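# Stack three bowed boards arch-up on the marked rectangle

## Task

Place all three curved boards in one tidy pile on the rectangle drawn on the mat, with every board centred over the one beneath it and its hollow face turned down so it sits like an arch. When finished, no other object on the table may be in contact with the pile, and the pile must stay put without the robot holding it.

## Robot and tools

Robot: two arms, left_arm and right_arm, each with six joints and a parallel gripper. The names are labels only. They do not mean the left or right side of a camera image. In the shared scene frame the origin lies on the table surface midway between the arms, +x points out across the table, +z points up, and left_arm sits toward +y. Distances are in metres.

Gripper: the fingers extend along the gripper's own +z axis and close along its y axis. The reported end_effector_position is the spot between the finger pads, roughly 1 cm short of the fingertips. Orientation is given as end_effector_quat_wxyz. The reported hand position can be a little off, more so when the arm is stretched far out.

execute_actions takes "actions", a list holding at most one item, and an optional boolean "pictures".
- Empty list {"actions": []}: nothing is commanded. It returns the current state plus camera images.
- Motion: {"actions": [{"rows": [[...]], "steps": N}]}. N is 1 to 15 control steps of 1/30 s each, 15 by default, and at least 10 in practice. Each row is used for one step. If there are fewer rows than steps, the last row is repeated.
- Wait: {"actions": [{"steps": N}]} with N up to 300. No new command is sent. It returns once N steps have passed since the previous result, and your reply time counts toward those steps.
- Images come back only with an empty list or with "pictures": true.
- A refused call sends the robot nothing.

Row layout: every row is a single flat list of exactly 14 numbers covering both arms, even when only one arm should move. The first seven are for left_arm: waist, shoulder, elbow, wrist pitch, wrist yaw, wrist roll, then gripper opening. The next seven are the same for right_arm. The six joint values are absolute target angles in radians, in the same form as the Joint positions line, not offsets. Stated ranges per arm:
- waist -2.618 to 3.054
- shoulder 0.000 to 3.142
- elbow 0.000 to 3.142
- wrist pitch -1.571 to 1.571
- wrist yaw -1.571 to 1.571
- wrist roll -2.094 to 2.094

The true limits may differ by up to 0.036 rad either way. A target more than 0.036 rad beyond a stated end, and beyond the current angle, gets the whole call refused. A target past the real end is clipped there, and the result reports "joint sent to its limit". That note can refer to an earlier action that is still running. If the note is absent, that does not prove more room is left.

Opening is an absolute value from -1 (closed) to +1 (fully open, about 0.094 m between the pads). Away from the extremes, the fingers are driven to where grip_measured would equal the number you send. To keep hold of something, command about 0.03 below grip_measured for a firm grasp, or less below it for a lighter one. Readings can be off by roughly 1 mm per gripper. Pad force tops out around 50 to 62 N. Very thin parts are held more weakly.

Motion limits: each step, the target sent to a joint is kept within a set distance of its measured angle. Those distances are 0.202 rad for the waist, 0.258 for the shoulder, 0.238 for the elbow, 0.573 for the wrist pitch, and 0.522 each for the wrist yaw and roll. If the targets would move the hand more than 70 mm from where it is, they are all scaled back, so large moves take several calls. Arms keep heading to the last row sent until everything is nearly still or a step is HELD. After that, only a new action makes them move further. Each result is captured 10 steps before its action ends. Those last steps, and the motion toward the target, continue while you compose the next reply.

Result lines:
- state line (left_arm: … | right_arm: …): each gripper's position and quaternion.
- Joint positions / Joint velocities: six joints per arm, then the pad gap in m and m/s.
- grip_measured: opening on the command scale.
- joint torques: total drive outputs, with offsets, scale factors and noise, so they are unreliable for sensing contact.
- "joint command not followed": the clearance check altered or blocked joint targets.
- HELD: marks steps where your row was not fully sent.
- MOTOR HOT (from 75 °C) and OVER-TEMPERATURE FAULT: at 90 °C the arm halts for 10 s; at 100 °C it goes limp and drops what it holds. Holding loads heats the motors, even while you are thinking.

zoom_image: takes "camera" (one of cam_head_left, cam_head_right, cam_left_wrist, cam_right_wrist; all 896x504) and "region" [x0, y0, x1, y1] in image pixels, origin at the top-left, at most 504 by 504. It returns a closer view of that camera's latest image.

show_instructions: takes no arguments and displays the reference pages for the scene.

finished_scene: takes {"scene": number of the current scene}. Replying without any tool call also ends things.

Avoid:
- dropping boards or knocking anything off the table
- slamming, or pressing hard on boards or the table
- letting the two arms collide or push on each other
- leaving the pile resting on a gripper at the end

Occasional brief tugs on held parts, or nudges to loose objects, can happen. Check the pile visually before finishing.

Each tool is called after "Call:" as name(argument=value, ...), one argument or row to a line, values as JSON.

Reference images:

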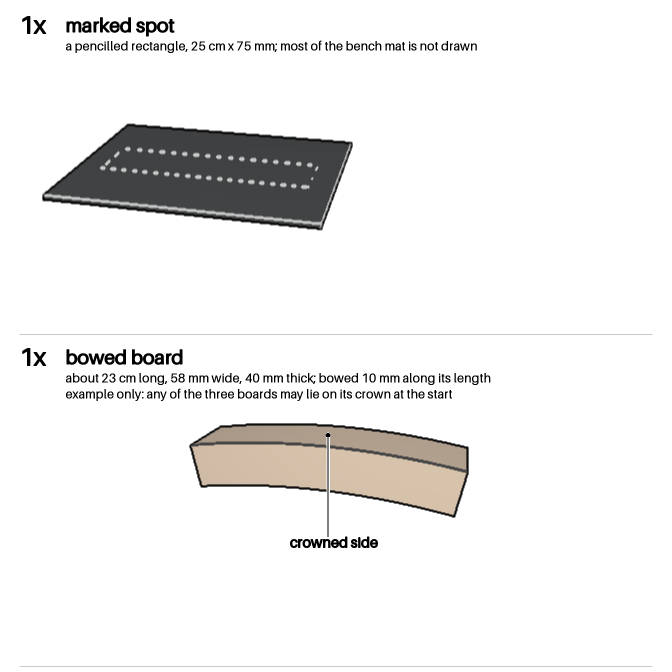

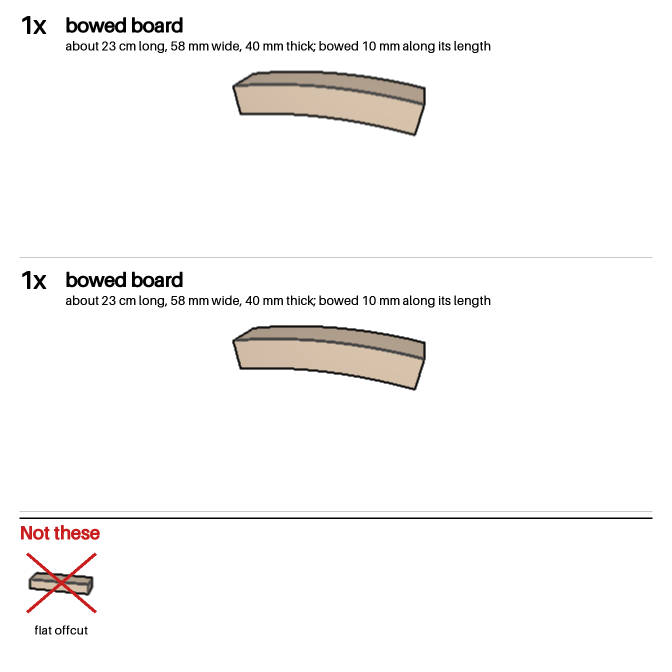

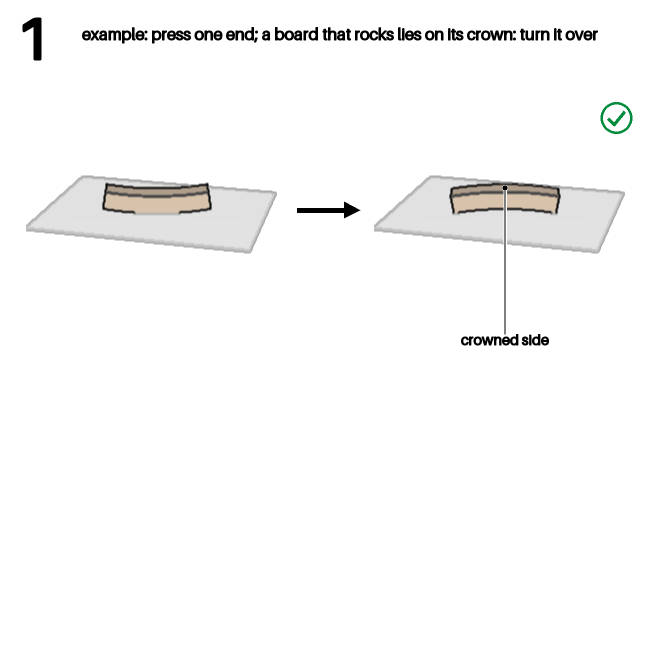

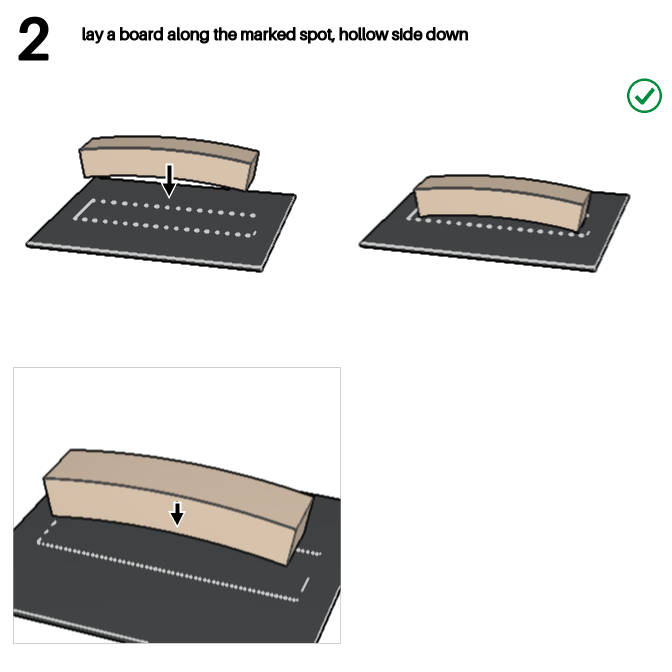

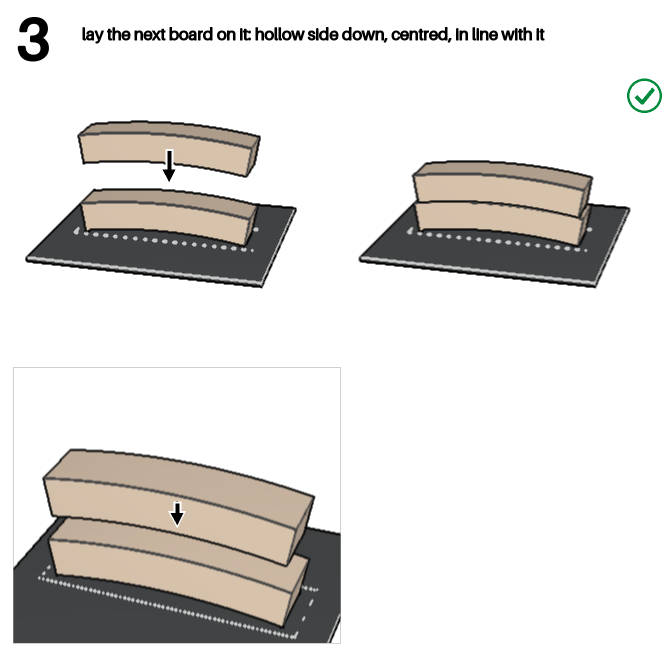

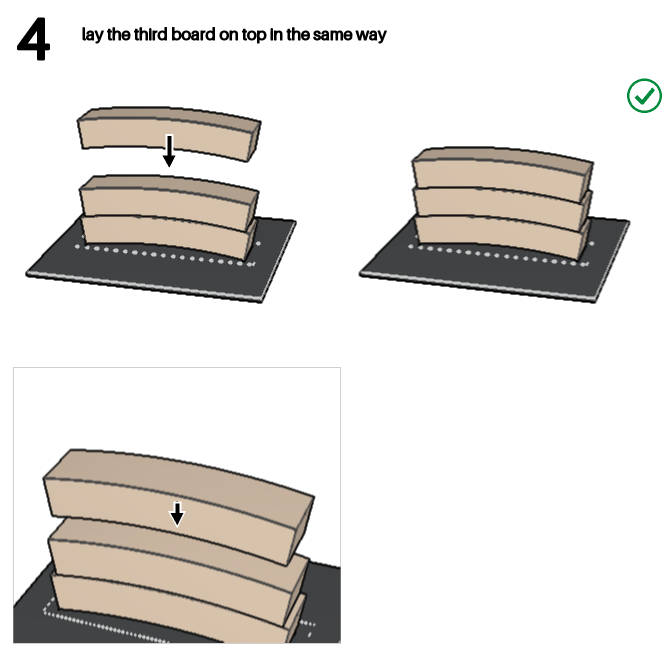

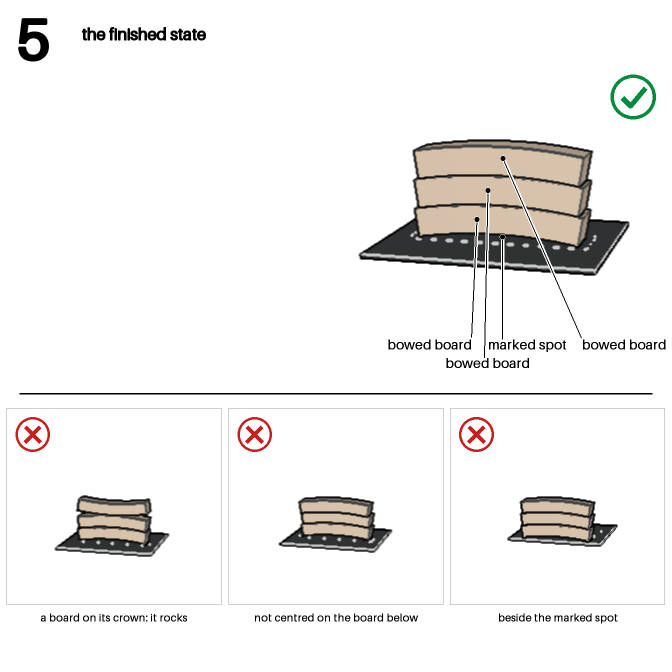

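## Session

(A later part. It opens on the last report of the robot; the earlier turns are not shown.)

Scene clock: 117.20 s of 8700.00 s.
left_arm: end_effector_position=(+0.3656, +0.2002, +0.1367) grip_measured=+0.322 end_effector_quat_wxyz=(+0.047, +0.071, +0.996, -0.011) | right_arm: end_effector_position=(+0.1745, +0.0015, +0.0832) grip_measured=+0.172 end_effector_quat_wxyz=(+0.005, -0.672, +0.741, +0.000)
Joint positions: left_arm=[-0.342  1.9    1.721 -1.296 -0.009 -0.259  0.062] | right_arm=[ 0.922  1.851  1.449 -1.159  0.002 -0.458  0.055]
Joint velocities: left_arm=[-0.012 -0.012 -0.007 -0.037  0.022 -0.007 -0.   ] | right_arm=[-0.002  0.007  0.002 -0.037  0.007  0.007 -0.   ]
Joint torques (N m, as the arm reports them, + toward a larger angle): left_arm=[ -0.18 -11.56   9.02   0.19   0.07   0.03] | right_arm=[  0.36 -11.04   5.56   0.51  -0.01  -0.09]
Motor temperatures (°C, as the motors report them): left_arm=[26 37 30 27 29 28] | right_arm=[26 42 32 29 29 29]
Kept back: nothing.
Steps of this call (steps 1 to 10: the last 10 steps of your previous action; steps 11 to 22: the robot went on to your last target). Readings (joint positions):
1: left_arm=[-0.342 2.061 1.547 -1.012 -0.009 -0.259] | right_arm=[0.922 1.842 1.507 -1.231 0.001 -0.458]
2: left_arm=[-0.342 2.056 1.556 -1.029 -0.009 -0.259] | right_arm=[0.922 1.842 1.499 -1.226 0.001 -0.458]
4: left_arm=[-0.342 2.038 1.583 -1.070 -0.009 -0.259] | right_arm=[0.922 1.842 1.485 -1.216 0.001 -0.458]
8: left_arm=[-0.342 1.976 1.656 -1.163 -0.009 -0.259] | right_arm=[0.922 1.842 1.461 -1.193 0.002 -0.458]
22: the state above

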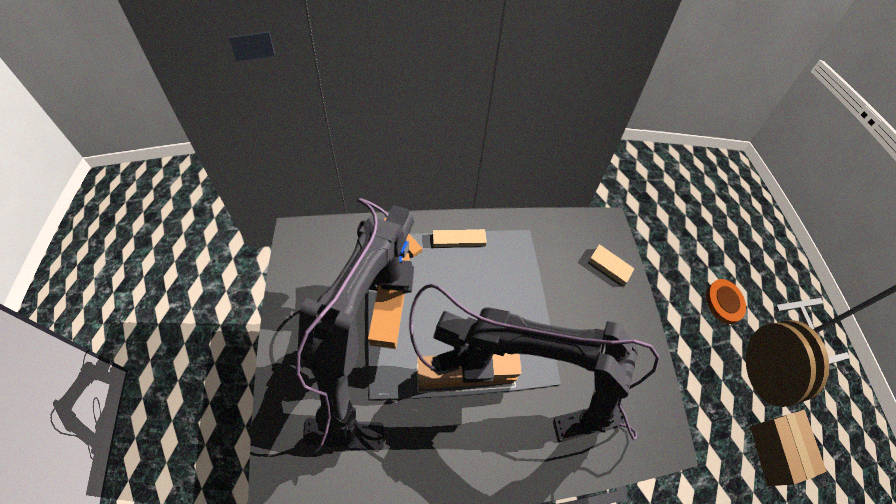

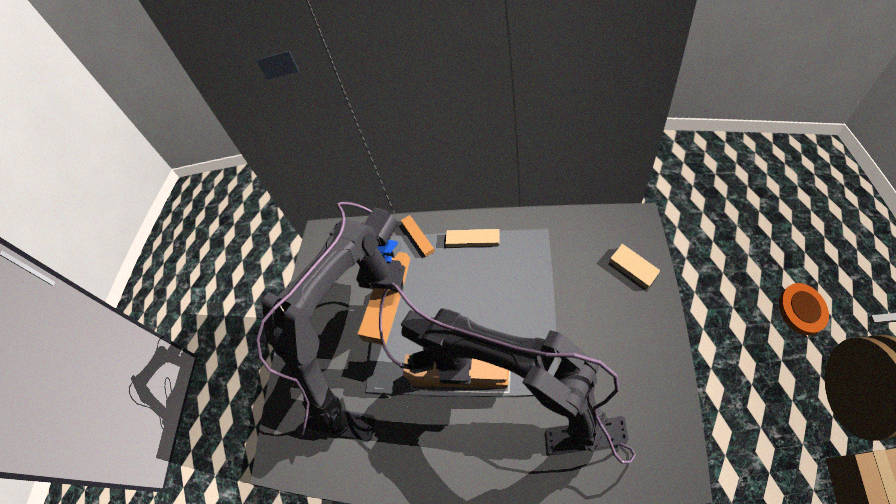

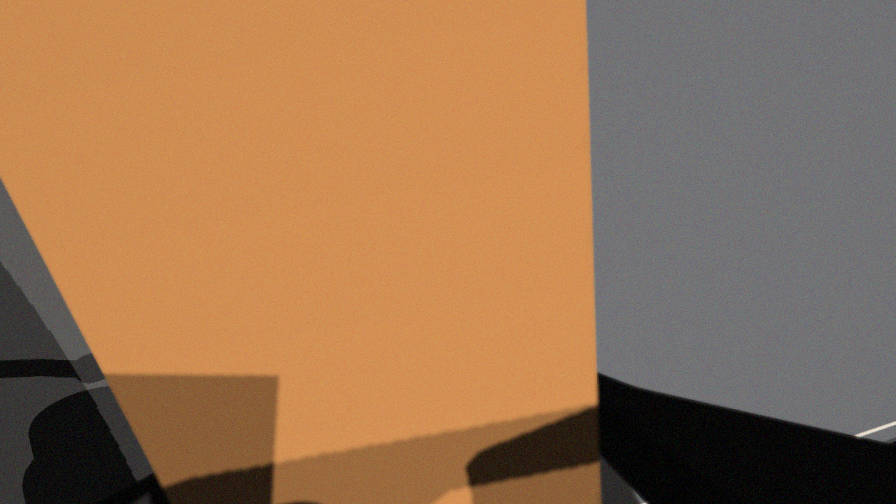

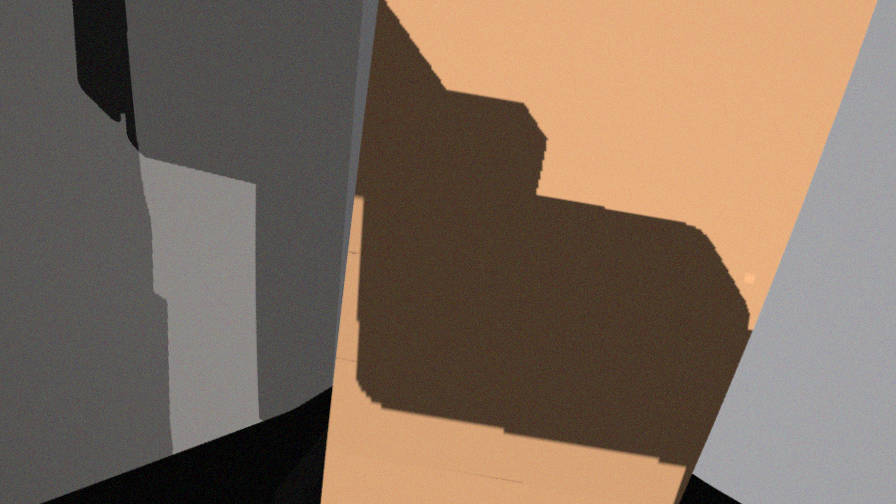

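Call:
execute_actions(
  actions=[
    {"rows": [[-0.342,1.881,1.747,-1.313,0.0,-0.259,0.275,0.927,1.850,1.436,-1.136,0.0,-0.466,0.14],[-0.342,1.880,1.745,-1.306,0.0,-0.257,0.275,0.927,1.850,1.433,-1.134,0.0,-0.466,0.14],[-0.343,1.877,1.740,-1.294,0.0,-0.256,0.275,0.927,1.850,1.430,-1.132,0.0,-0.466,0.14],[-0.343,1.872,1.735,-1.278,0.0,-0.253,0.275,0.927,1.850,1.427,-1.130,0.0,-0.466,0.14],[-0.344,1.867,1.727,-1.257,0.0,-0.250,0.275,0.927,1.850,1.424,-1.127,0.0,-0.466,0.14],[-0.345,1.861,1.719,-1.232,0.0,-0.246,0.275,0.927,1.850,1.421,-1.124,0.0,-0.466,0.14],[-0.346,1.854,1.709,-1.204,0.0,-0.242,0.275,0.927,1.850,1.418,-1.121,0.0,-0.466,0.14],[-0.347,1.846,1.698,-1.172,0.0,-0.237,0.275,0.927,1.850,1.415,-1.118,0.0,-0.466,0.14],[-0.348,1.838,1.685,-1.137,0.0,-0.231,0.275,0.927,1.850,1.412,-1.115,0.0,-0.466,0.14],[-0.349,1.828,1.672,-1.099,0.0,-0.225,0.275,0.927,1.850,1.409,-1.112,0.0,-0.466,0.14],[-0.350,1.818,1.658,-1.058,0.0,-0.219,0.275,0.927,1.850,1.406,-1.110,0.0,-0.466,0.14],[-0.352,1.807,1.642,-1.014,0.0,-0.212,0.275,0.927,1.850,1.403,-1.108,0.0,-0.466,0.14],[-0.353,1.796,1.626,-0.968,0.0,-0.205,0.275,0.927,1.850,1.401,-1.106,0.0,-0.466,0.14],[-0.355,1.784,1.609,-0.920,0.0,-0.198,0.275,0.927,1.850,1.399,-1.105,0.0,-0.466,0.14],[-0.357,1.771,1.592,-0.870,0.0,-0.190,0.275,0.927,1.850,1.398,-1.104,0.0,-0.466,0.14]], "steps": 15},
  ],
)

Call:
execute_actions(
  actions=[
    {"rows": [[-0.358,1.758,1.574,-0.818,0.0,-0.182,0.275,0.927,1.850,1.398,-1.104,0.0,-0.466,0.14],[-0.360,1.745,1.555,-0.765,0.0,-0.173,0.275,0.927,1.850,1.398,-1.104,0.0,-0.466,0.14],[-0.362,1.732,1.536,-0.710,0.0,-0.165,0.275,0.927,1.850,1.398,-1.104,0.0,-0.466,0.14],[-0.364,1.718,1.516,-0.655,0.0,-0.156,0.275,0.927,1.850,1.398,-1.104,0.0,-0.466,0.14],[-0.365,1.704,1.497,-0.598,0.0,-0.148,0.275,0.927,1.850,1.398,-1.104,0.0,-0.466,0.14],[-0.367,1.690,1.477,-0.541,0.0,-0.139,0.275,0.927,1.850,1.398,-1.104,0.0,-0.466,0.14],[-0.369,1.676,1.457,-0.484,0.0,-0.130,0.275,0.927,1.850,1.398,-1.104,0.0,-0.466,0.14],[-0.371,1.661,1.436,-0.427,0.0,-0.121,0.275,0.927,1.850,1.398,-1.104,0.0,-0.466,0.14],[-0.373,1.647,1.416,-0.370,0.0,-0.112,0.275,0.927,1.850,1.398,-1.104,0.0,-0.466,0.14],[-0.375,1.633,1.396,-0.313,0.0,-0.103,0.275,0.927,1.850,1.398,-1.104,0.0,-0.466,0.14],[-0.376,1.619,1.377,-0.256,0.0,-0.095,0.275,0.927,1.850,1.398,-1.104,0.0,-0.466,0.14],[-0.378,1.605,1.357,-0.201,0.0,-0.086,0.275,0.927,1.850,1.398,-1.104,0.0,-0.466,0.14],[-0.380,1.592,1.338,-0.146,0.0,-0.078,0.275,0.927,1.850,1.398,-1.104,0.0,-0.466,0.14],[-0.382,1.579,1.319,-0.093,0.0,-0.069,0.275,0.927,1.850,1.398,-1.104,0.0,-0.466,0.14],[-0.383,1.566,1.301,-0.041,0.0,-0.061,0.275,0.927,1.850,1.398,-1.104,0.0,-0.466,0.14]], "steps": 15},
  ],
)

Call:
execute_actions(
  actions=[
    {"rows": [[-0.385,1.553,1.284,0.009,0.0,-0.053,0.275,0.927,1.850,1.398,-1.104,0.0,-0.466,0.14],[-0.387,1.541,1.267,0.057,0.0,-0.046,0.275,0.927,1.850,1.398,-1.104,0.0,-0.466,0.14],[-0.388,1.530,1.251,0.103,0.0,-0.039,0.275,0.927,1.850,1.398,-1.104,0.0,-0.466,0.14],[-0.390,1.519,1.235,0.147,0.0,-0.032,0.275,0.927,1.850,1.398,-1.104,0.0,-0.466,0.14],[-0.391,1.509,1.221,0.188,0.0,-0.026,0.275,0.927,1.850,1.398,-1.104,0.0,-0.466,0.14],[-0.392,1.499,1.208,0.226,0.0,-0.020,0.275,0.927,1.850,1.398,-1.104,0.0,-0.466,0.14],[-0.393,1.491,1.195,0.261,0.0,-0.014,0.275,0.927,1.850,1.398,-1.104,0.0,-0.466,0.14],[-0.394,1.483,1.184,0.293,0.0,-0.009,0.275,0.927,1.850,1.398,-1.104,0.0,-0.466,0.14],[-0.395,1.476,1.174,0.321,0.0,-0.005,0.275,0.927,1.850,1.398,-1.104,0.0,-0.466,0.14],[-0.396,1.470,1.166,0.346,0.0,-0.001,0.275,0.927,1.850,1.398,-1.104,0.0,-0.466,0.14],[-0.397,1.465,1.158,0.367,0.0,0.002,0.275,0.927,1.850,1.398,-1.104,0.0,-0.466,0.14],[-0.397,1.460,1.153,0.383,0.0,0.005,0.275,0.927,1.850,1.398,-1.104,0.0,-0.466,0.14],[-0.398,1.457,1.148,0.395,0.0,0.006,0.275,0.927,1.850,1.398,-1.104,0.0,-0.466,0.14],[-0.398,1.456,1.146,0.402,0.0,0.008,0.275,0.927,1.850,1.398,-1.104,0.0,-0.466,0.14],[-0.398,1.455,1.145,0.405,0.0,0.008,0.275,0.927,1.850,1.398,-1.104,0.0,-0.466,0.14]], "steps": 15},
  ],
  pictures=true,
)

Scene clock: 122.57 s of 8700.00 s.
left_arm: end_effector_position=(+0.3657, +0.2001, +0.1367) grip_measured=+0.322 end_effector_quat_wxyz=(+0.047, +0.071, +0.996, -0.012) | right_arm: end_effector_position=(+0.1750, +0.0023, +0.0827) grip_measured=+0.172 end_effector_quat_wxyz=(+0.007, -0.672, +0.741, +0.001)
Joint positions: left_arm=[-0.342  1.9    1.721 -1.295 -0.009 -0.259  0.062] | right_arm=[ 0.922  1.851  1.447 -1.153  0.002 -0.458  0.055]
Joint velocities: left_arm=[ 0.007 -0.007 -0.002  0.081 -0.022 -0.037 -0.001] | right_arm=[-0.012  0.007 -0.1    0.212 -0.022 -0.037  0.001]
Joint torques (N m, as the arm reports them, + toward a larger angle): left_arm=[ -0.28 -12.79   7.23   0.54   0.09   0.07] | right_arm=[  0.34 -10.99   4.99   0.38  -0.03  -0.1 ]
Motor temperatures (°C, as the motors report them): left_arm=[26 37 31 27 29 28] | right_arm=[26 41 32 29 29 29]
Steps of this call (steps 1 to 30: the robot went on to your last target; steps 31 to 90: nothing new was sent; then 2.20 s passed at rest; steps 91 to 95: the first 5 steps of this action). Readings (joint positions):
91: left_arm=[-0.342 1.900 1.721 -1.299 -0.009 -0.259] | right_arm=[0.922 1.851 1.449 -1.158 0.002 -0.458]
92: left_arm=[-0.342 1.900 1.721 -1.299 -0.009 -0.259] | right_arm=[0.922 1.851 1.449 -1.158 0.002 -0.458]
94: left_arm=[-0.342 1.900 1.721 -1.299 -0.009 -0.259] | right_arm=[0.922 1.851 1.449 -1.156 0.002 -0.458]
95: the state above

Scene clock: 123.07 s of 8700.00 s.
left_arm: end_effector_position=(+0.4182, +0.1753, +0.1520) grip_measured=+0.322 end_effector_quat_wxyz=(+0.225, +0.104, +0.967, -0.065) | right_arm: end_effector_position=(+0.1725, -0.0017, +0.0732) grip_measured=+0.172 end_effector_quat_wxyz=(+0.001, -0.672, +0.741, -0.001)
Joint positions: left_arm=[-0.347  1.776  1.521 -0.843 -0.009 -0.191  0.062] | right_arm=[ 0.922  1.851  1.409 -1.127  0.002 -0.458  0.055]
Joint velocities: left_arm=[-0.076 -0.418 -0.569  1.399 -0.037  0.154 -0.   ] | right_arm=[ 0.012 -0.007 -0.007  0.037 -0.037  0.022 -0.001]
Joint torques (N m, as the arm reports them, + toward a larger angle): left_arm=[ -1.04 -13.61   8.31   1.44   0.07   0.07] | right_arm=[  0.38 -10.92   5.48   0.47  -0.02  -0.09]
Motor temperatures (°C, as the motors report them): left_arm=[26 37 31 27 29 28] | right_arm=[26 41 32 29 29 29]
Steps of this call (steps 1 to 10: the last 10 steps of your previous action; steps 11 to 15: the first 5 steps of this action). Readings (joint positions):
11: left_arm=[-0.342 1.830 1.595 -1.020 -0.009 -0.220] | right_arm=[0.922 1.851 1.410 -1.131 0.002 -0.458]
12: left_arm=[-0.342 1.817 1.577 -0.979 -0.009 -0.213] | right_arm=[0.922 1.851 1.409 -1.130 0.002 -0.458]
14: left_arm=[-0.345 1.790 1.540 -0.891 -0.009 -0.199] | right_arm=[0.922 1.851 1.409 -1.128 0.002 -0.458]
15: the state above

Scene clock: 123.57 s of 8700.00 s.
left_arm: end_effector_position=(+0.4663, +0.1387, +0.2513) grip_measured=+0.322 end_effector_quat_wxyz=(+0.520, +0.153, +0.830, -0.131) | right_arm: end_effector_position=(+0.1730, -0.0009, +0.0732) grip_measured=+0.172 end_effector_quat_wxyz=(+0.003, -0.672, +0.741, -0.000)
Joint positions: left_arm=[-0.376  1.577  1.235 -0.096 -0.008 -0.068  0.062] | right_arm=[ 0.922  1.851  1.409 -1.123  0.002 -0.458  0.055]
Joint velocities: left_arm=[-0.051 -0.3   -0.437  1.282  0.007  0.183 -0.001] | right_arm=[-0.002 -0.012  0.012 -0.022  0.051  0.037 -0.001]
Joint torques (N m, as the arm reports them, + toward a larger angle): left_arm=[ -1.04 -12.49   9.19   2.77   0.06   0.09] | right_arm=[  0.35 -10.92   5.51   0.5   -0.02  -0.1 ]
Motor temperatures (°C, as the motors report them): left_arm=[26 37 31 27 29 28] | right_arm=[26 41 32 29 29 29]
Steps of this call (steps 1 to 10: the last 10 steps of your previous action; steps 11 to 15: the first 5 steps of this action). Readings (joint positions):
11: left_arm=[-0.370 1.625 1.302 -0.283 -0.008 -0.099] | right_arm=[0.922 1.851 1.409 -1.124 0.002 -0.458]
12: left_arm=[-0.372 1.612 1.284 -0.234 -0.008 -0.090] | right_arm=[0.922 1.851 1.409 -1.124 0.002 -0.458]
14: left_arm=[-0.375 1.588 1.251 -0.141 -0.008 -0.075] | right_arm=[0.922 1.851 1.409 -1.123 0.002 -0.458]
15: the state above

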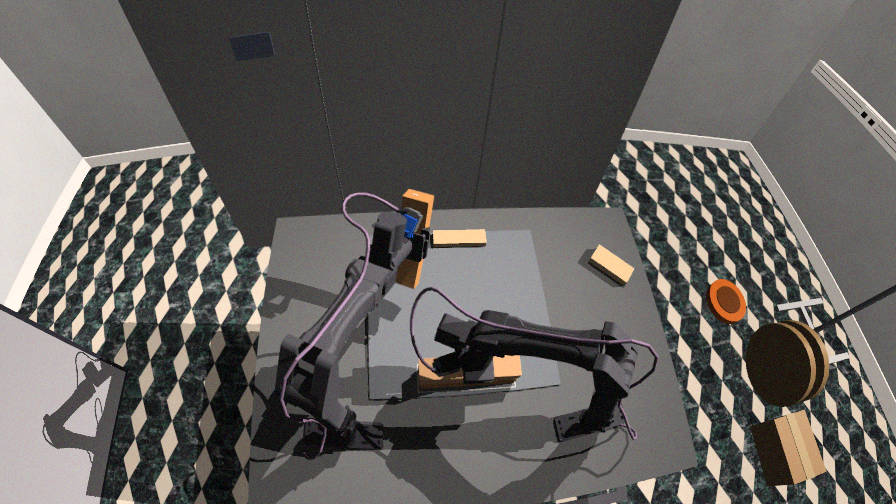

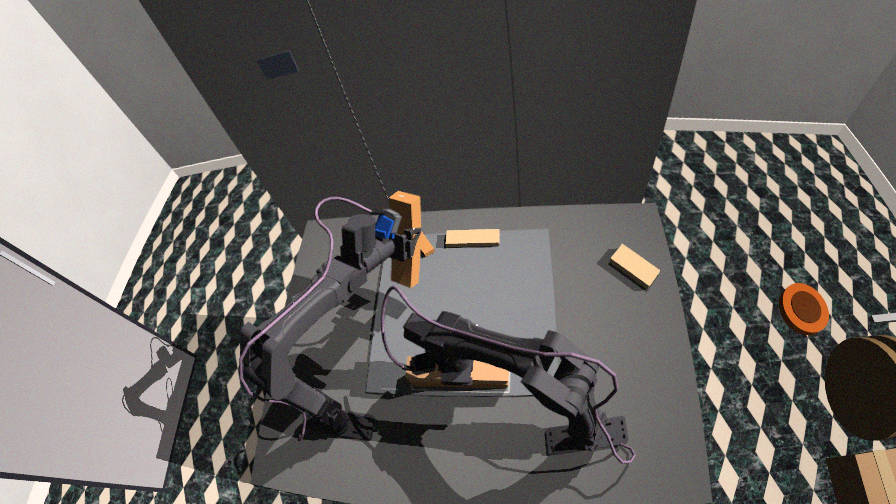

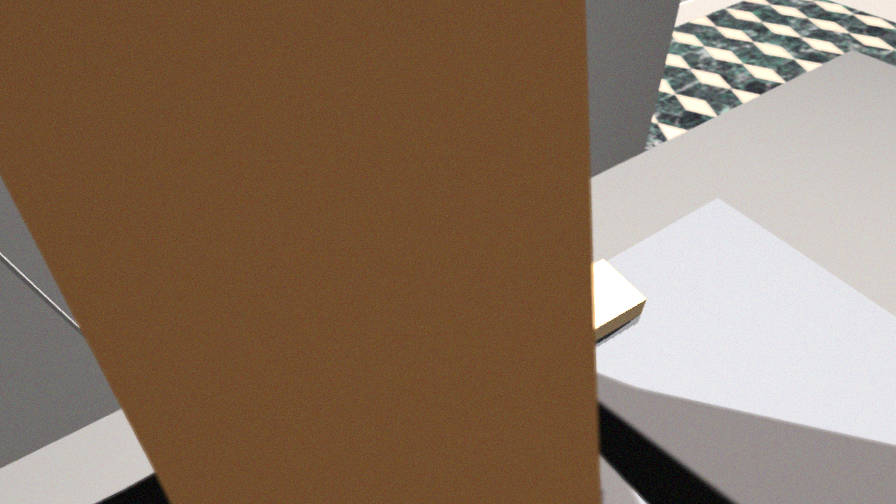

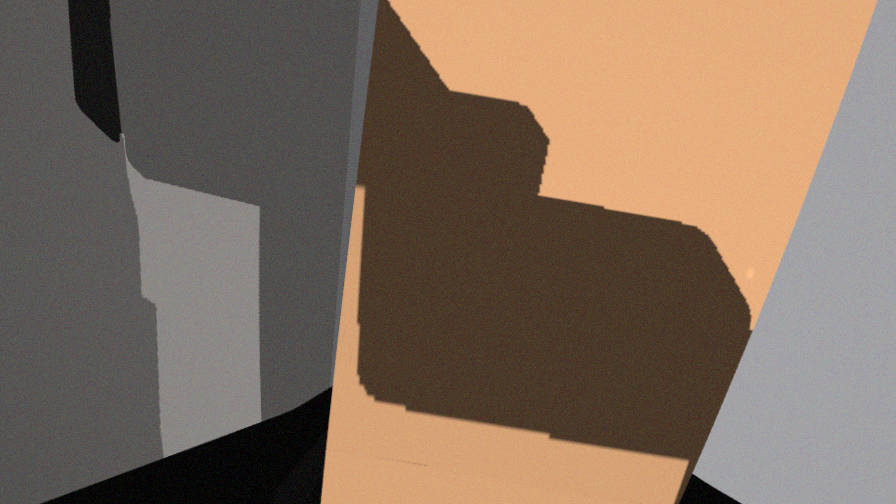

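Call:
zoom_image(
  camera="cam_head_left",
  region=[405, 345, 465, 400],
)

Call:
zoom_image(
  camera="cam_head_left",
  region=[480, 345, 540, 400],
)

Call:
zoom_image(
  camera="cam_head_right",
  region=[395, 345, 455, 400],
)

Call:
zoom_image(
  camera="cam_head_right",
  region=[465, 345, 525, 400],
)

Region (405, 345, 465, 400) of cam_head_left's 896x504 image, scaled by 8.400, with more detail than that image has; it fills the top 462 rows of this view, and the rest is white.

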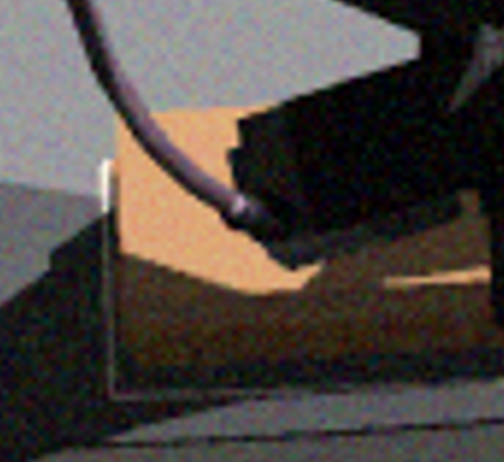

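Region (480, 345, 540, 400) of cam_head_left's 896x504 image, scaled by 8.400, with more detail than that image has; it fills the top 462 rows of this view, and the rest is white.

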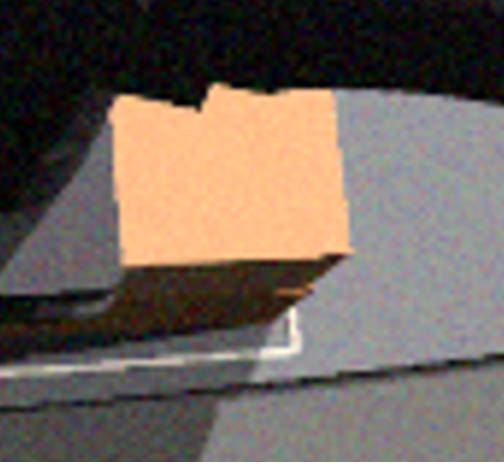

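Region (395, 345, 455, 400) of cam_head_right's 896x504 image, scaled by 8.400, with more detail than that image has; it fills the top 462 rows of this view, and the rest is white.

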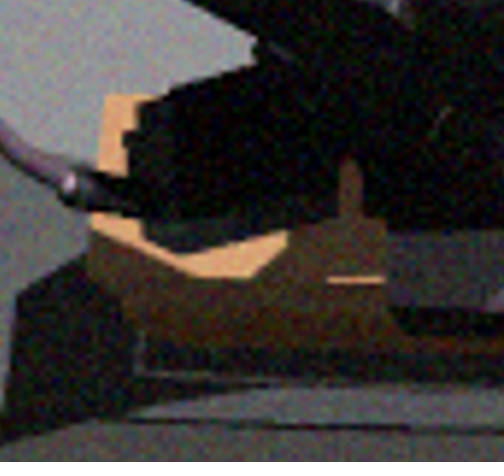

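Region (465, 345, 525, 400) of cam_head_right's 896x504 image, scaled by 8.400, with more detail than that image has; it fills the top 462 rows of this view, and the rest is white.

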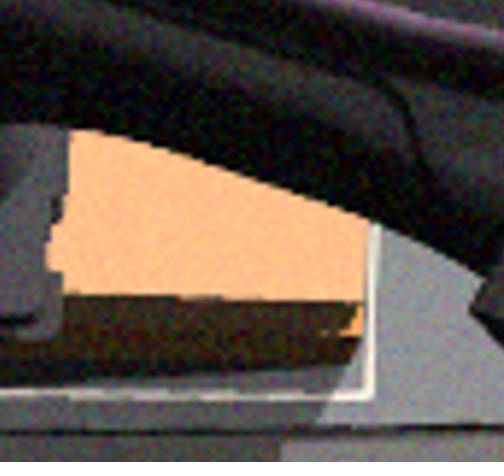

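Call:
execute_actions(
  actions=[
    {"rows": [[-0.398,1.455,1.145,0.405,0.0,0.008,0.275,0.927,1.852,1.398,-1.104,0.0,-0.466,0.14],[-0.398,1.455,1.145,0.405,0.0,0.008,0.275,0.927,1.854,1.398,-1.104,0.0,-0.466,0.14],[-0.398,1.455,1.145,0.405,0.0,0.008,0.275,0.927,1.856,1.398,-1.104,0.0,-0.466,0.14],[-0.398,1.455,1.145,0.405,0.0,0.008,0.275,0.927,1.858,1.398,-1.104,0.0,-0.466,0.14],[-0.398,1.455,1.145,0.405,0.0,0.008,0.275,0.927,1.860,1.398,-1.104,0.0,-0.466,0.14],[-0.398,1.455,1.145,0.405,0.0,0.008,0.275,0.927,1.862,1.398,-1.104,0.0,-0.466,0.14],[-0.398,1.455,1.145,0.405,0.0,0.008,0.275,0.927,1.864,1.398,-1.104,0.0,-0.466,0.14],[-0.398,1.455,1.145,0.405,0.0,0.008,0.275,0.927,1.866,1.398,-1.104,0.0,-0.466,0.14],[-0.398,1.455,1.145,0.405,0.0,0.008,0.275,0.927,1.868,1.398,-1.104,0.0,-0.466,0.14],[-0.398,1.455,1.145,0.405,0.0,0.008,0.275,0.927,1.870,1.398,-1.104,0.0,-0.466,0.14],[-0.398,1.455,1.145,0.405,0.0,0.008,0.275,0.927,1.872,1.398,-1.104,0.0,-0.466,0.14],[-0.398,1.455,1.145,0.405,0.0,0.008,0.275,0.927,1.874,1.398,-1.104,0.0,-0.466,0.14],[-0.398,1.455,1.145,0.405,0.0,0.008,0.275,0.927,1.876,1.398,-1.104,0.0,-0.466,0.14],[-0.398,1.455,1.145,0.405,0.0,0.008,0.275,0.927,1.878,1.398,-1.104,0.0,-0.466,0.14],[-0.398,1.455,1.145,0.405,0.0,0.008,0.275,0.927,1.880,1.398,-1.104,0.0,-0.466,0.14]], "steps": 15},
  ],
)

Call:
execute_actions(
  actions=[
    {"steps": 16},
  ],
)

Scene clock: 125.53 s of 8700.00 s.
left_arm: end_effector_position=(+0.4657, +0.1331, +0.3357) grip_measured=+0.322 end_effector_quat_wxyz=(+0.668, +0.158, +0.711, -0.150) | right_arm: end_effector_position=(+0.1730, -0.0009, +0.0732) grip_measured=+0.172 end_effector_quat_wxyz=(+0.003, -0.672, +0.741, -0.000)
Joint positions: left_arm=[-0.387  1.499  1.136  0.302 -0.007 -0.002  0.062] | right_arm=[ 0.922  1.851  1.409 -1.123  0.002 -0.458  0.055]
Joint velocities: left_arm=[0.002 0.007 0.002 0.051 0.022 0.022 0.001] | right_arm=[-0.007 -0.017 -0.007 -0.007  0.007  0.007  0.   ]
Joint torques (N m, as the arm reports them, + toward a larger angle): left_arm=[ -0.95 -11.38   8.92   3.14   0.05   0.08] | right_arm=[  0.36 -10.01   5.46   0.5   -0.01  -0.11]
Motor temperatures (°C, as the motors report them): left_arm=[26 37 31 28 29 28] | right_arm=[26 41 32 29 29 29]
Steps of this call (steps 1 to 10: the last 10 steps of your previous action; steps 11 to 45: the robot went on to your last target; steps 46 to 54: nothing new was sent; steps 55 to 59: the first 5 steps of this action). Readings (joint positions):
55: left_arm=[-0.387 1.499 1.136 0.301 -0.007 -0.002] | right_arm=[0.922 1.851 1.409 -1.123 0.002 -0.458]
56: left_arm=[-0.387 1.499 1.136 0.301 -0.007 -0.002] | right_arm=[0.922 1.851 1.409 -1.123 0.002 -0.458]
58: left_arm=[-0.387 1.499 1.136 0.302 -0.007 -0.002] | right_arm=[0.922 1.851 1.409 -1.123 0.002 -0.458]
59: the state above

Scene clock: 126.07 s of 8700.00 s.
left_arm: end_effector_position=(+0.4657, +0.1331, +0.3357) grip_measured=+0.322 end_effector_quat_wxyz=(+0.668, +0.158, +0.711, -0.150) | right_arm: end_effector_position=(+0.1729, -0.0014, +0.0663) grip_measured=+0.172 end_effector_quat_wxyz=(-0.006, -0.672, +0.741, -0.003)
Joint positions: left_arm=[-0.387  1.499  1.136  0.302 -0.007 -0.002  0.062] | right_arm=[ 0.922  1.873  1.409 -1.121  0.003 -0.458  0.055]
Joint velocities: left_arm=[ 0.002 -0.002 -0.007  0.066 -0.037 -0.007 -0.001] | right_arm=[-0.002  0.007  0.007 -0.007  0.022 -0.081  0.   ]
Joint torques (N m, as the arm reports them, + toward a larger angle): left_arm=[ -1.01 -11.4    8.95   3.17   0.07   0.08] | right_arm=[  0.36 -10.28   5.47   0.43  -0.03  -0.06]
Motor temperatures (°C, as the motors report them): left_arm=[26 37 31 29 29 28] | right_arm=[26 41 32 29 29 29]
Kept back: nothing.
Steps of this call (steps 1 to 10: the last 10 steps of your previous action; steps 11 to 16: the robot went on to your last target). Readings (joint positions):
1: left_arm=[-0.387 1.499 1.136 0.302 -0.007 -0.002] | right_arm=[0.922 1.851 1.409 -1.123 0.002 -0.458]
2: left_arm=[-0.387 1.499 1.136 0.302 -0.007 -0.002] | right_arm=[0.922 1.852 1.409 -1.123 0.002 -0.458]
4: left_arm=[-0.387 1.499 1.136 0.302 -0.007 -0.002] | right_arm=[0.922 1.857 1.409 -1.123 0.002 -0.458]
8: left_arm=[-0.387 1.499 1.136 0.302 -0.007 -0.002] | right_arm=[0.922 1.871 1.409 -1.122 0.002 -0.458]
16: the state above

Call:
execute_actions(
  actions=[
    {"rows": [[-0.398,1.455,1.145,0.405,0.0,0.008,0.275,0.927,1.882,1.398,-1.104,0.0,-0.466,0.14],[-0.398,1.455,1.145,0.405,0.0,0.008,0.275,0.927,1.884,1.398,-1.104,0.0,-0.466,0.14],[-0.398,1.455,1.145,0.405,0.0,0.008,0.275,0.927,1.886,1.398,-1.104,0.0,-0.466,0.14],[-0.398,1.455,1.145,0.405,0.0,0.008,0.275,0.927,1.888,1.398,-1.104,0.0,-0.466,0.14],[-0.398,1.455,1.145,0.405,0.0,0.008,0.275,0.927,1.890,1.398,-1.104,0.0,-0.466,0.14],[-0.398,1.455,1.145,0.405,0.0,0.008,0.275,0.927,1.892,1.398,-1.104,0.0,-0.466,0.14],[-0.398,1.455,1.145,0.405,0.0,0.008,0.275,0.927,1.892,1.398,-1.104,0.0,-0.466,0.14],[-0.398,1.455,1.145,0.405,0.0,0.008,0.275,0.927,1.892,1.398,-1.104,0.0,-0.466,0.14],[-0.398,1.455,1.145,0.405,0.0,0.008,0.275,0.927,1.892,1.398,-1.104,0.0,-0.466,0.14],[-0.398,1.455,1.145,0.405,0.0,0.008,0.275,0.927,1.892,1.398,-1.104,0.0,-0.466,0.14]], "steps": 10},
  ],
)

Call:
execute_actions(
  actions=[
    {"steps": 15},
  ],
  pictures=true,
)

Scene clock: 127.17 s of 8700.00 s.
left_arm: end_effector_position=(+0.4657, +0.1331, +0.3357) grip_measured=+0.322 end_effector_quat_wxyz=(+0.668, +0.158, +0.711, -0.150) | right_arm: end_effector_position=(+0.1729, -0.0014, +0.0663) grip_measured=+0.172 end_effector_quat_wxyz=(-0.006, -0.672, +0.741, -0.003)
Joint positions: left_arm=[-0.387  1.499  1.136  0.302 -0.007 -0.002  0.062] | right_arm=[ 0.922  1.873  1.409 -1.121  0.003 -0.458  0.055]
Joint velocities: left_arm=[-0.012 -0.012  0.002  0.037  0.037 -0.007 -0.   ] | right_arm=[-0.002  0.007 -0.022  0.037 -0.037  0.037 -0.   ]
Joint torques (N m, as the arm reports them, + toward a larger angle): left_arm=[ -1.01 -11.37   8.91   3.13   0.03   0.06] | right_arm=[  0.41 -10.3    5.45   0.42  -0.02  -0.09]
Motor temperatures (°C, as the motors report them): left_arm=[26 37 31 29 29 28] | right_arm=[26 40 32 29 29 29]
Kept back: the last 10 steps of this action.
Steps of this call (steps 1 to 15: the robot went on to your last target; steps 16 to 33: nothing new was sent). Readings (joint positions):
1: left_arm=[-0.387 1.499 1.136 0.302 -0.007 -0.002] | right_arm=[0.922 1.873 1.409 -1.121 0.003 -0.458]
2: left_arm=[-0.387 1.499 1.136 0.302 -0.007 -0.002] | right_arm=[0.922 1.873 1.409 -1.121 0.003 -0.458]
4: left_arm=[-0.387 1.499 1.136 0.302 -0.007 -0.002] | right_arm=[0.922 1.873 1.409 -1.121 0.003 -0.458]
8: left_arm=[-0.387 1.499 1.136 0.302 -0.007 -0.002] | right_arm=[0.922 1.873 1.409 -1.121 0.003 -0.458]
33: the state above

Scene clock: 127.67 s of 8700.00 s.
left_arm: end_effector_position=(+0.4657, +0.1331, +0.3357) grip_measured=+0.322 end_effector_quat_wxyz=(+0.668, +0.158, +0.711, -0.150) | right_arm: end_effector_position=(+0.1729, -0.0014, +0.0663) grip_measured=+0.172 end_effector_quat_wxyz=(-0.006, -0.672, +0.741, -0.003)
Joint positions: left_arm=[-0.387  1.499  1.136  0.302 -0.007 -0.002  0.062] | right_arm=[ 0.922  1.873  1.409 -1.121  0.003 -0.458  0.055]
Joint velocities: left_arm=[ 0.017 -0.017 -0.012  0.037  0.081  0.007  0.   ] | right_arm=[-0.012 -0.002  0.027 -0.051 -0.051 -0.051  0.   ]
Joint torques (N m, as the arm reports them, + toward a larger angle): left_arm=[ -0.92 -11.36   8.87   3.16   0.06   0.11] | right_arm=[ 0.36 -9.24  5.41  0.45 -0.03 -0.1 ]
Motor temperatures (°C, as the motors report them): left_arm=[26 37 31 29 29 28] | right_arm=[26 40 32 29 29 29]
Kept back: nothing.
Steps of this call (steps 1 to 10: the last 10 steps of your previous action; steps 11 to 15: the robot went on to your last target). Readings (joint positions):
1: left_arm=[-0.387 1.499 1.136 0.302 -0.007 -0.002] | right_arm=[0.922 1.873 1.409 -1.121 0.003 -0.458]
2: left_arm=[-0.387 1.499 1.136 0.302 -0.007 -0.002] | right_arm=[0.922 1.873 1.409 -1.121 0.003 -0.458]
4: left_arm=[-0.387 1.499 1.136 0.302 -0.007 -0.002] | right_arm=[0.922 1.873 1.409 -1.121 0.003 -0.458]
8: left_arm=[-0.387 1.499 1.136 0.302 -0.007 -0.002] | right_arm=[0.922 1.873 1.409 -1.121 0.003 -0.458]
15: the state above
All arms were judged still, so your last target was given up. Only a new action makes them travel on or press farther. Fingers that are still opening or closing keep moving.

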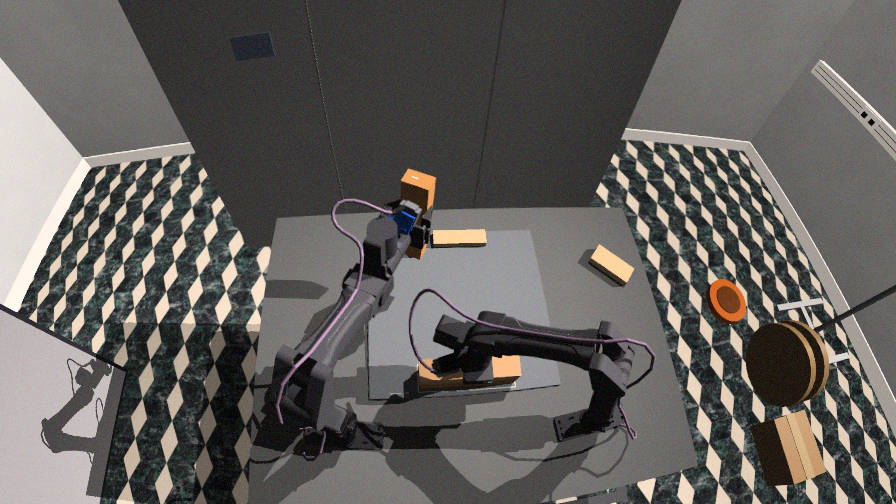

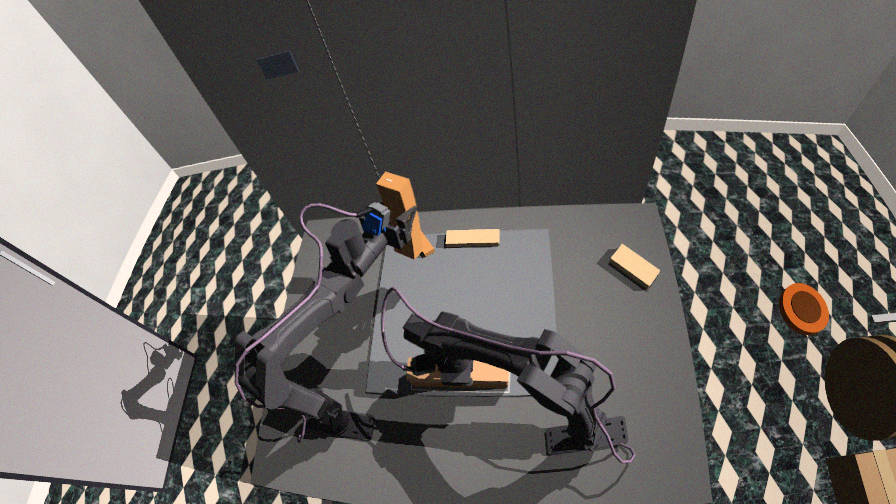

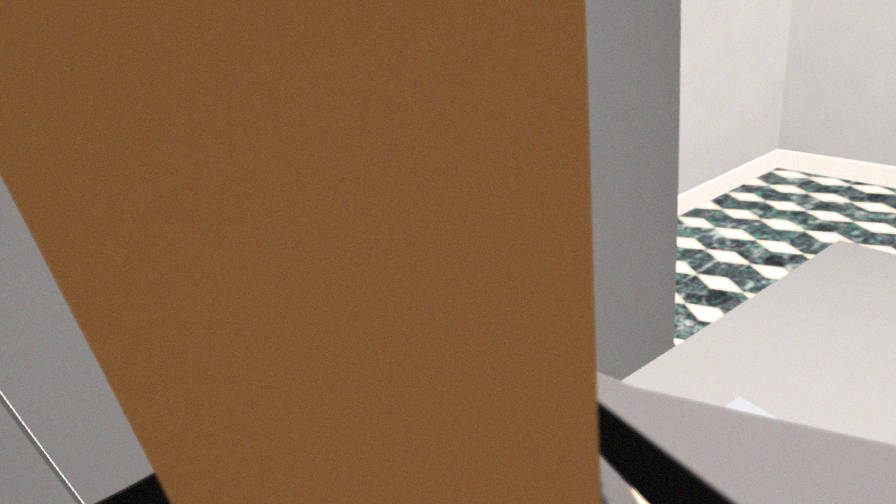

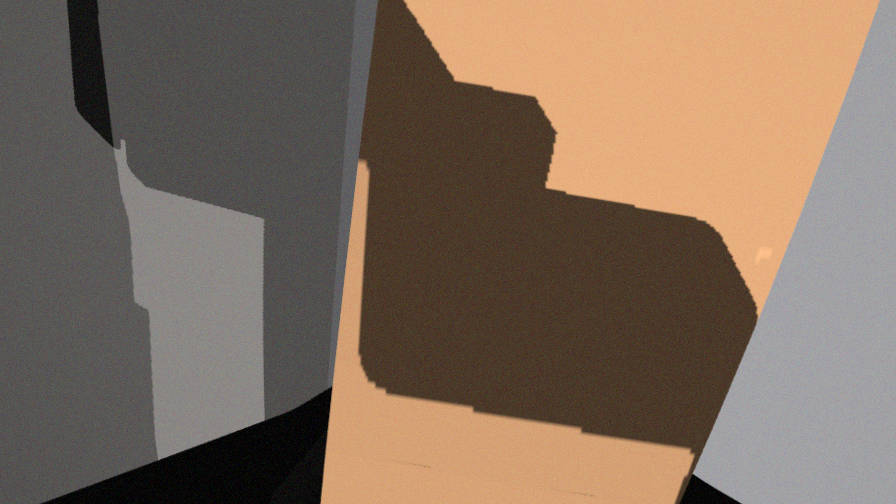

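Call:
execute_actions(
  actions=[
    {"rows": [[-0.398,1.455,1.145,0.405,0.0,0.008,0.275,0.925,1.884,1.402,-1.108,0.0,-0.462,0.155],[-0.398,1.455,1.145,0.405,0.0,0.008,0.275,0.923,1.877,1.406,-1.112,0.0,-0.460,0.17],[-0.398,1.455,1.145,0.405,0.0,0.008,0.275,0.922,1.871,1.410,-1.116,0.0,-0.458,0.185],[-0.398,1.455,1.145,0.405,0.0,0.008,0.275,0.922,1.866,1.413,-1.119,0.0,-0.458,0.20],[-0.398,1.455,1.145,0.405,0.0,0.008,0.275,0.922,1.863,1.415,-1.121,0.0,-0.458,0.225],[-0.398,1.455,1.145,0.405,0.0,0.008,0.275,0.922,1.861,1.417,-1.121,0.0,-0.458,0.26],[-0.398,1.455,1.145,0.405,0.0,0.008,0.275,0.922,1.860,1.419,-1.121,0.0,-0.458,0.31],[-0.398,1.455,1.145,0.405,0.0,0.008,0.275,0.922,1.859,1.421,-1.121,0.0,-0.458,0.38],[-0.398,1.455,1.145,0.405,0.0,0.008,0.275,0.922,1.858,1.423,-1.121,0.0,-0.458,0.46],[-0.398,1.455,1.145,0.405,0.0,0.008,0.275,0.922,1.857,1.425,-1.121,0.0,-0.458,0.55],[-0.398,1.455,1.145,0.405,0.0,0.008,0.275,0.922,1.856,1.427,-1.121,0.0,-0.458,0.65],[-0.398,1.455,1.145,0.405,0.0,0.008,0.275,0.922,1.855,1.429,-1.122,0.0,-0.458,0.75],[-0.398,1.455,1.145,0.405,0.0,0.008,0.275,0.922,1.854,1.431,-1.123,0.0,-0.458,0.85],[-0.398,1.455,1.145,0.405,0.0,0.008,0.275,0.922,1.853,1.433,-1.124,0.0,-0.458,0.95],[-0.398,1.455,1.145,0.405,0.0,0.008,0.275,0.922,1.852,1.435,-1.125,0.0,-0.458,1]], "steps": 15},
  ],
)

Call:
execute_actions(
  actions=[
    {"rows": [[-0.398,1.455,1.145,0.405,0.0,0.008,0.275,0.922,1.849,1.446,-1.138,0.0,-0.458,1],[-0.398,1.455,1.145,0.405,0.0,0.008,0.275,0.922,1.846,1.460,-1.155,0.0,-0.458,1],[-0.398,1.455,1.145,0.405,0.0,0.008,0.275,0.922,1.843,1.476,-1.175,0.0,-0.458,1],[-0.398,1.455,1.145,0.405,0.0,0.008,0.275,0.922,1.840,1.494,-1.197,0.0,-0.458,1],[-0.398,1.455,1.145,0.405,0.0,0.008,0.275,0.922,1.837,1.513,-1.220,0.0,-0.458,1],[-0.398,1.455,1.145,0.405,0.0,0.008,0.275,0.922,1.834,1.533,-1.244,0.0,-0.458,1],[-0.398,1.455,1.145,0.405,0.0,0.008,0.275,0.922,1.831,1.553,-1.268,0.0,-0.458,1],[-0.398,1.455,1.145,0.405,0.0,0.008,0.275,0.922,1.828,1.573,-1.292,0.0,-0.458,1],[-0.398,1.455,1.145,0.405,0.0,0.008,0.275,0.922,1.825,1.593,-1.314,0.0,-0.458,1],[-0.398,1.455,1.145,0.405,0.0,0.008,0.275,0.922,1.822,1.613,-1.334,0.0,-0.458,1],[-0.398,1.455,1.145,0.405,0.0,0.008,0.275,0.922,1.819,1.632,-1.352,0.0,-0.458,1],[-0.398,1.455,1.145,0.405,0.0,0.008,0.275,0.922,1.816,1.650,-1.368,0.0,-0.458,1],[-0.398,1.455,1.145,0.405,0.0,0.008,0.275,0.922,1.813,1.665,-1.380,0.0,-0.458,1],[-0.398,1.455,1.145,0.405,0.0,0.008,0.275,0.922,1.811,1.676,-1.388,0.0,-0.458,1],[-0.398,1.455,1.145,0.405,0.0,0.008,0.275,0.922,1.810,1.682,-1.392,0.0,-0.458,1]], "steps": 15},
  ],
)

Scene clock: 132.67 s of 8700.00 s.
left_arm: end_effector_position=(+0.4657, +0.1331, +0.3357) grip_measured=+0.322 end_effector_quat_wxyz=(+0.668, +0.158, +0.711, -0.150) | right_arm: end_effector_position=(+0.1728, -0.0014, +0.0663) grip_measured=+0.213 end_effector_quat_wxyz=(-0.006, -0.672, +0.741, -0.003)
Joint positions: left_arm=[-0.387  1.499  1.136  0.302 -0.007 -0.002  0.062] | right_arm=[ 0.922  1.873  1.409 -1.121  0.003 -0.458  0.057]
Joint velocities: left_arm=[-0.007 -0.002  0.007  0.007 -0.022  0.066 -0.   ] | right_arm=[-0.007 -0.012  0.012 -0.007  0.007  0.007  0.019]
Joint torques (N m, as the arm reports them, + toward a larger angle): left_arm=[ -1.07 -11.4    8.95   3.14   0.09   0.09] | right_arm=[ -0.05 -11.87   6.84   0.25  -0.02   0.  ]
Motor temperatures (°C, as the motors report them): left_arm=[26 36 31 32 29 28] | right_arm=[26 39 32 29 29 29]
Steps of this call (steps 1 to 90: nothing new was sent; then 1.83 s passed at rest; steps 91 to 95: the first 5 steps of this action). Readings (joint positions):
91: left_arm=[-0.387 1.499 1.136 0.302 -0.007 -0.002] | right_arm=[0.922 1.873 1.409 -1.121 0.003 -0.458]
92: left_arm=[-0.387 1.499 1.136 0.302 -0.007 -0.002] | right_arm=[0.922 1.873 1.409 -1.121 0.003 -0.458]
94: left_arm=[-0.387 1.499 1.136 0.302 -0.007 -0.002] | right_arm=[0.922 1.873 1.409 -1.121 0.003 -0.458]
95: the state above

Scene clock: 133.17 s of 8700.00 s.
left_arm: end_effector_position=(+0.4657, +0.1331, +0.3357) grip_measured=+0.322 end_effector_quat_wxyz=(+0.668, +0.158, +0.711, -0.150) | right_arm: end_effector_position=(+0.1739, +0.0004, +0.0755) grip_measured=+1.000 end_effector_quat_wxyz=(-0.006, -0.672, +0.741, -0.003)
Joint positions: left_arm=[-0.387  1.499  1.136  0.302 -0.007 -0.002  0.062] | right_arm=[ 0.922  1.873  1.446 -1.158  0.003 -0.458  0.094]
Joint velocities: left_arm=[ 0.002  0.002 -0.002 -0.051  0.022 -0.007  0.   ] | right_arm=[ 0.002 -0.002  0.51  -0.388  0.037  0.066  0.   ]
Joint torques (N m, as the arm reports them, + toward a larger angle): left_arm=[ -1.01 -11.49   8.92   3.18   0.07   0.08] | right_arm=[  0.05 -14.3    9.31   0.22  -0.02   0.  ]
Motor temperatures (°C, as the motors report them): left_arm=[26 36 31 32 29 28] | right_arm=[26 39 32 29 29 29]
Steps of this call (steps 1 to 10: the last 10 steps of your previous action; steps 11 to 15: the first 5 steps of this action). Readings (joint positions):
11: left_arm=[-0.387 1.499 1.136 0.302 -0.007 -0.002] | right_arm=[0.922 1.873 1.409 -1.121 0.003 -0.458]
12: left_arm=[-0.387 1.499 1.136 0.302 -0.007 -0.002] | right_arm=[0.922 1.873 1.412 -1.125 0.003 -0.458]
14: left_arm=[-0.387 1.499 1.136 0.302 -0.007 -0.002] | right_arm=[0.922 1.873 1.430 -1.144 0.003 -0.458]
15: the state above


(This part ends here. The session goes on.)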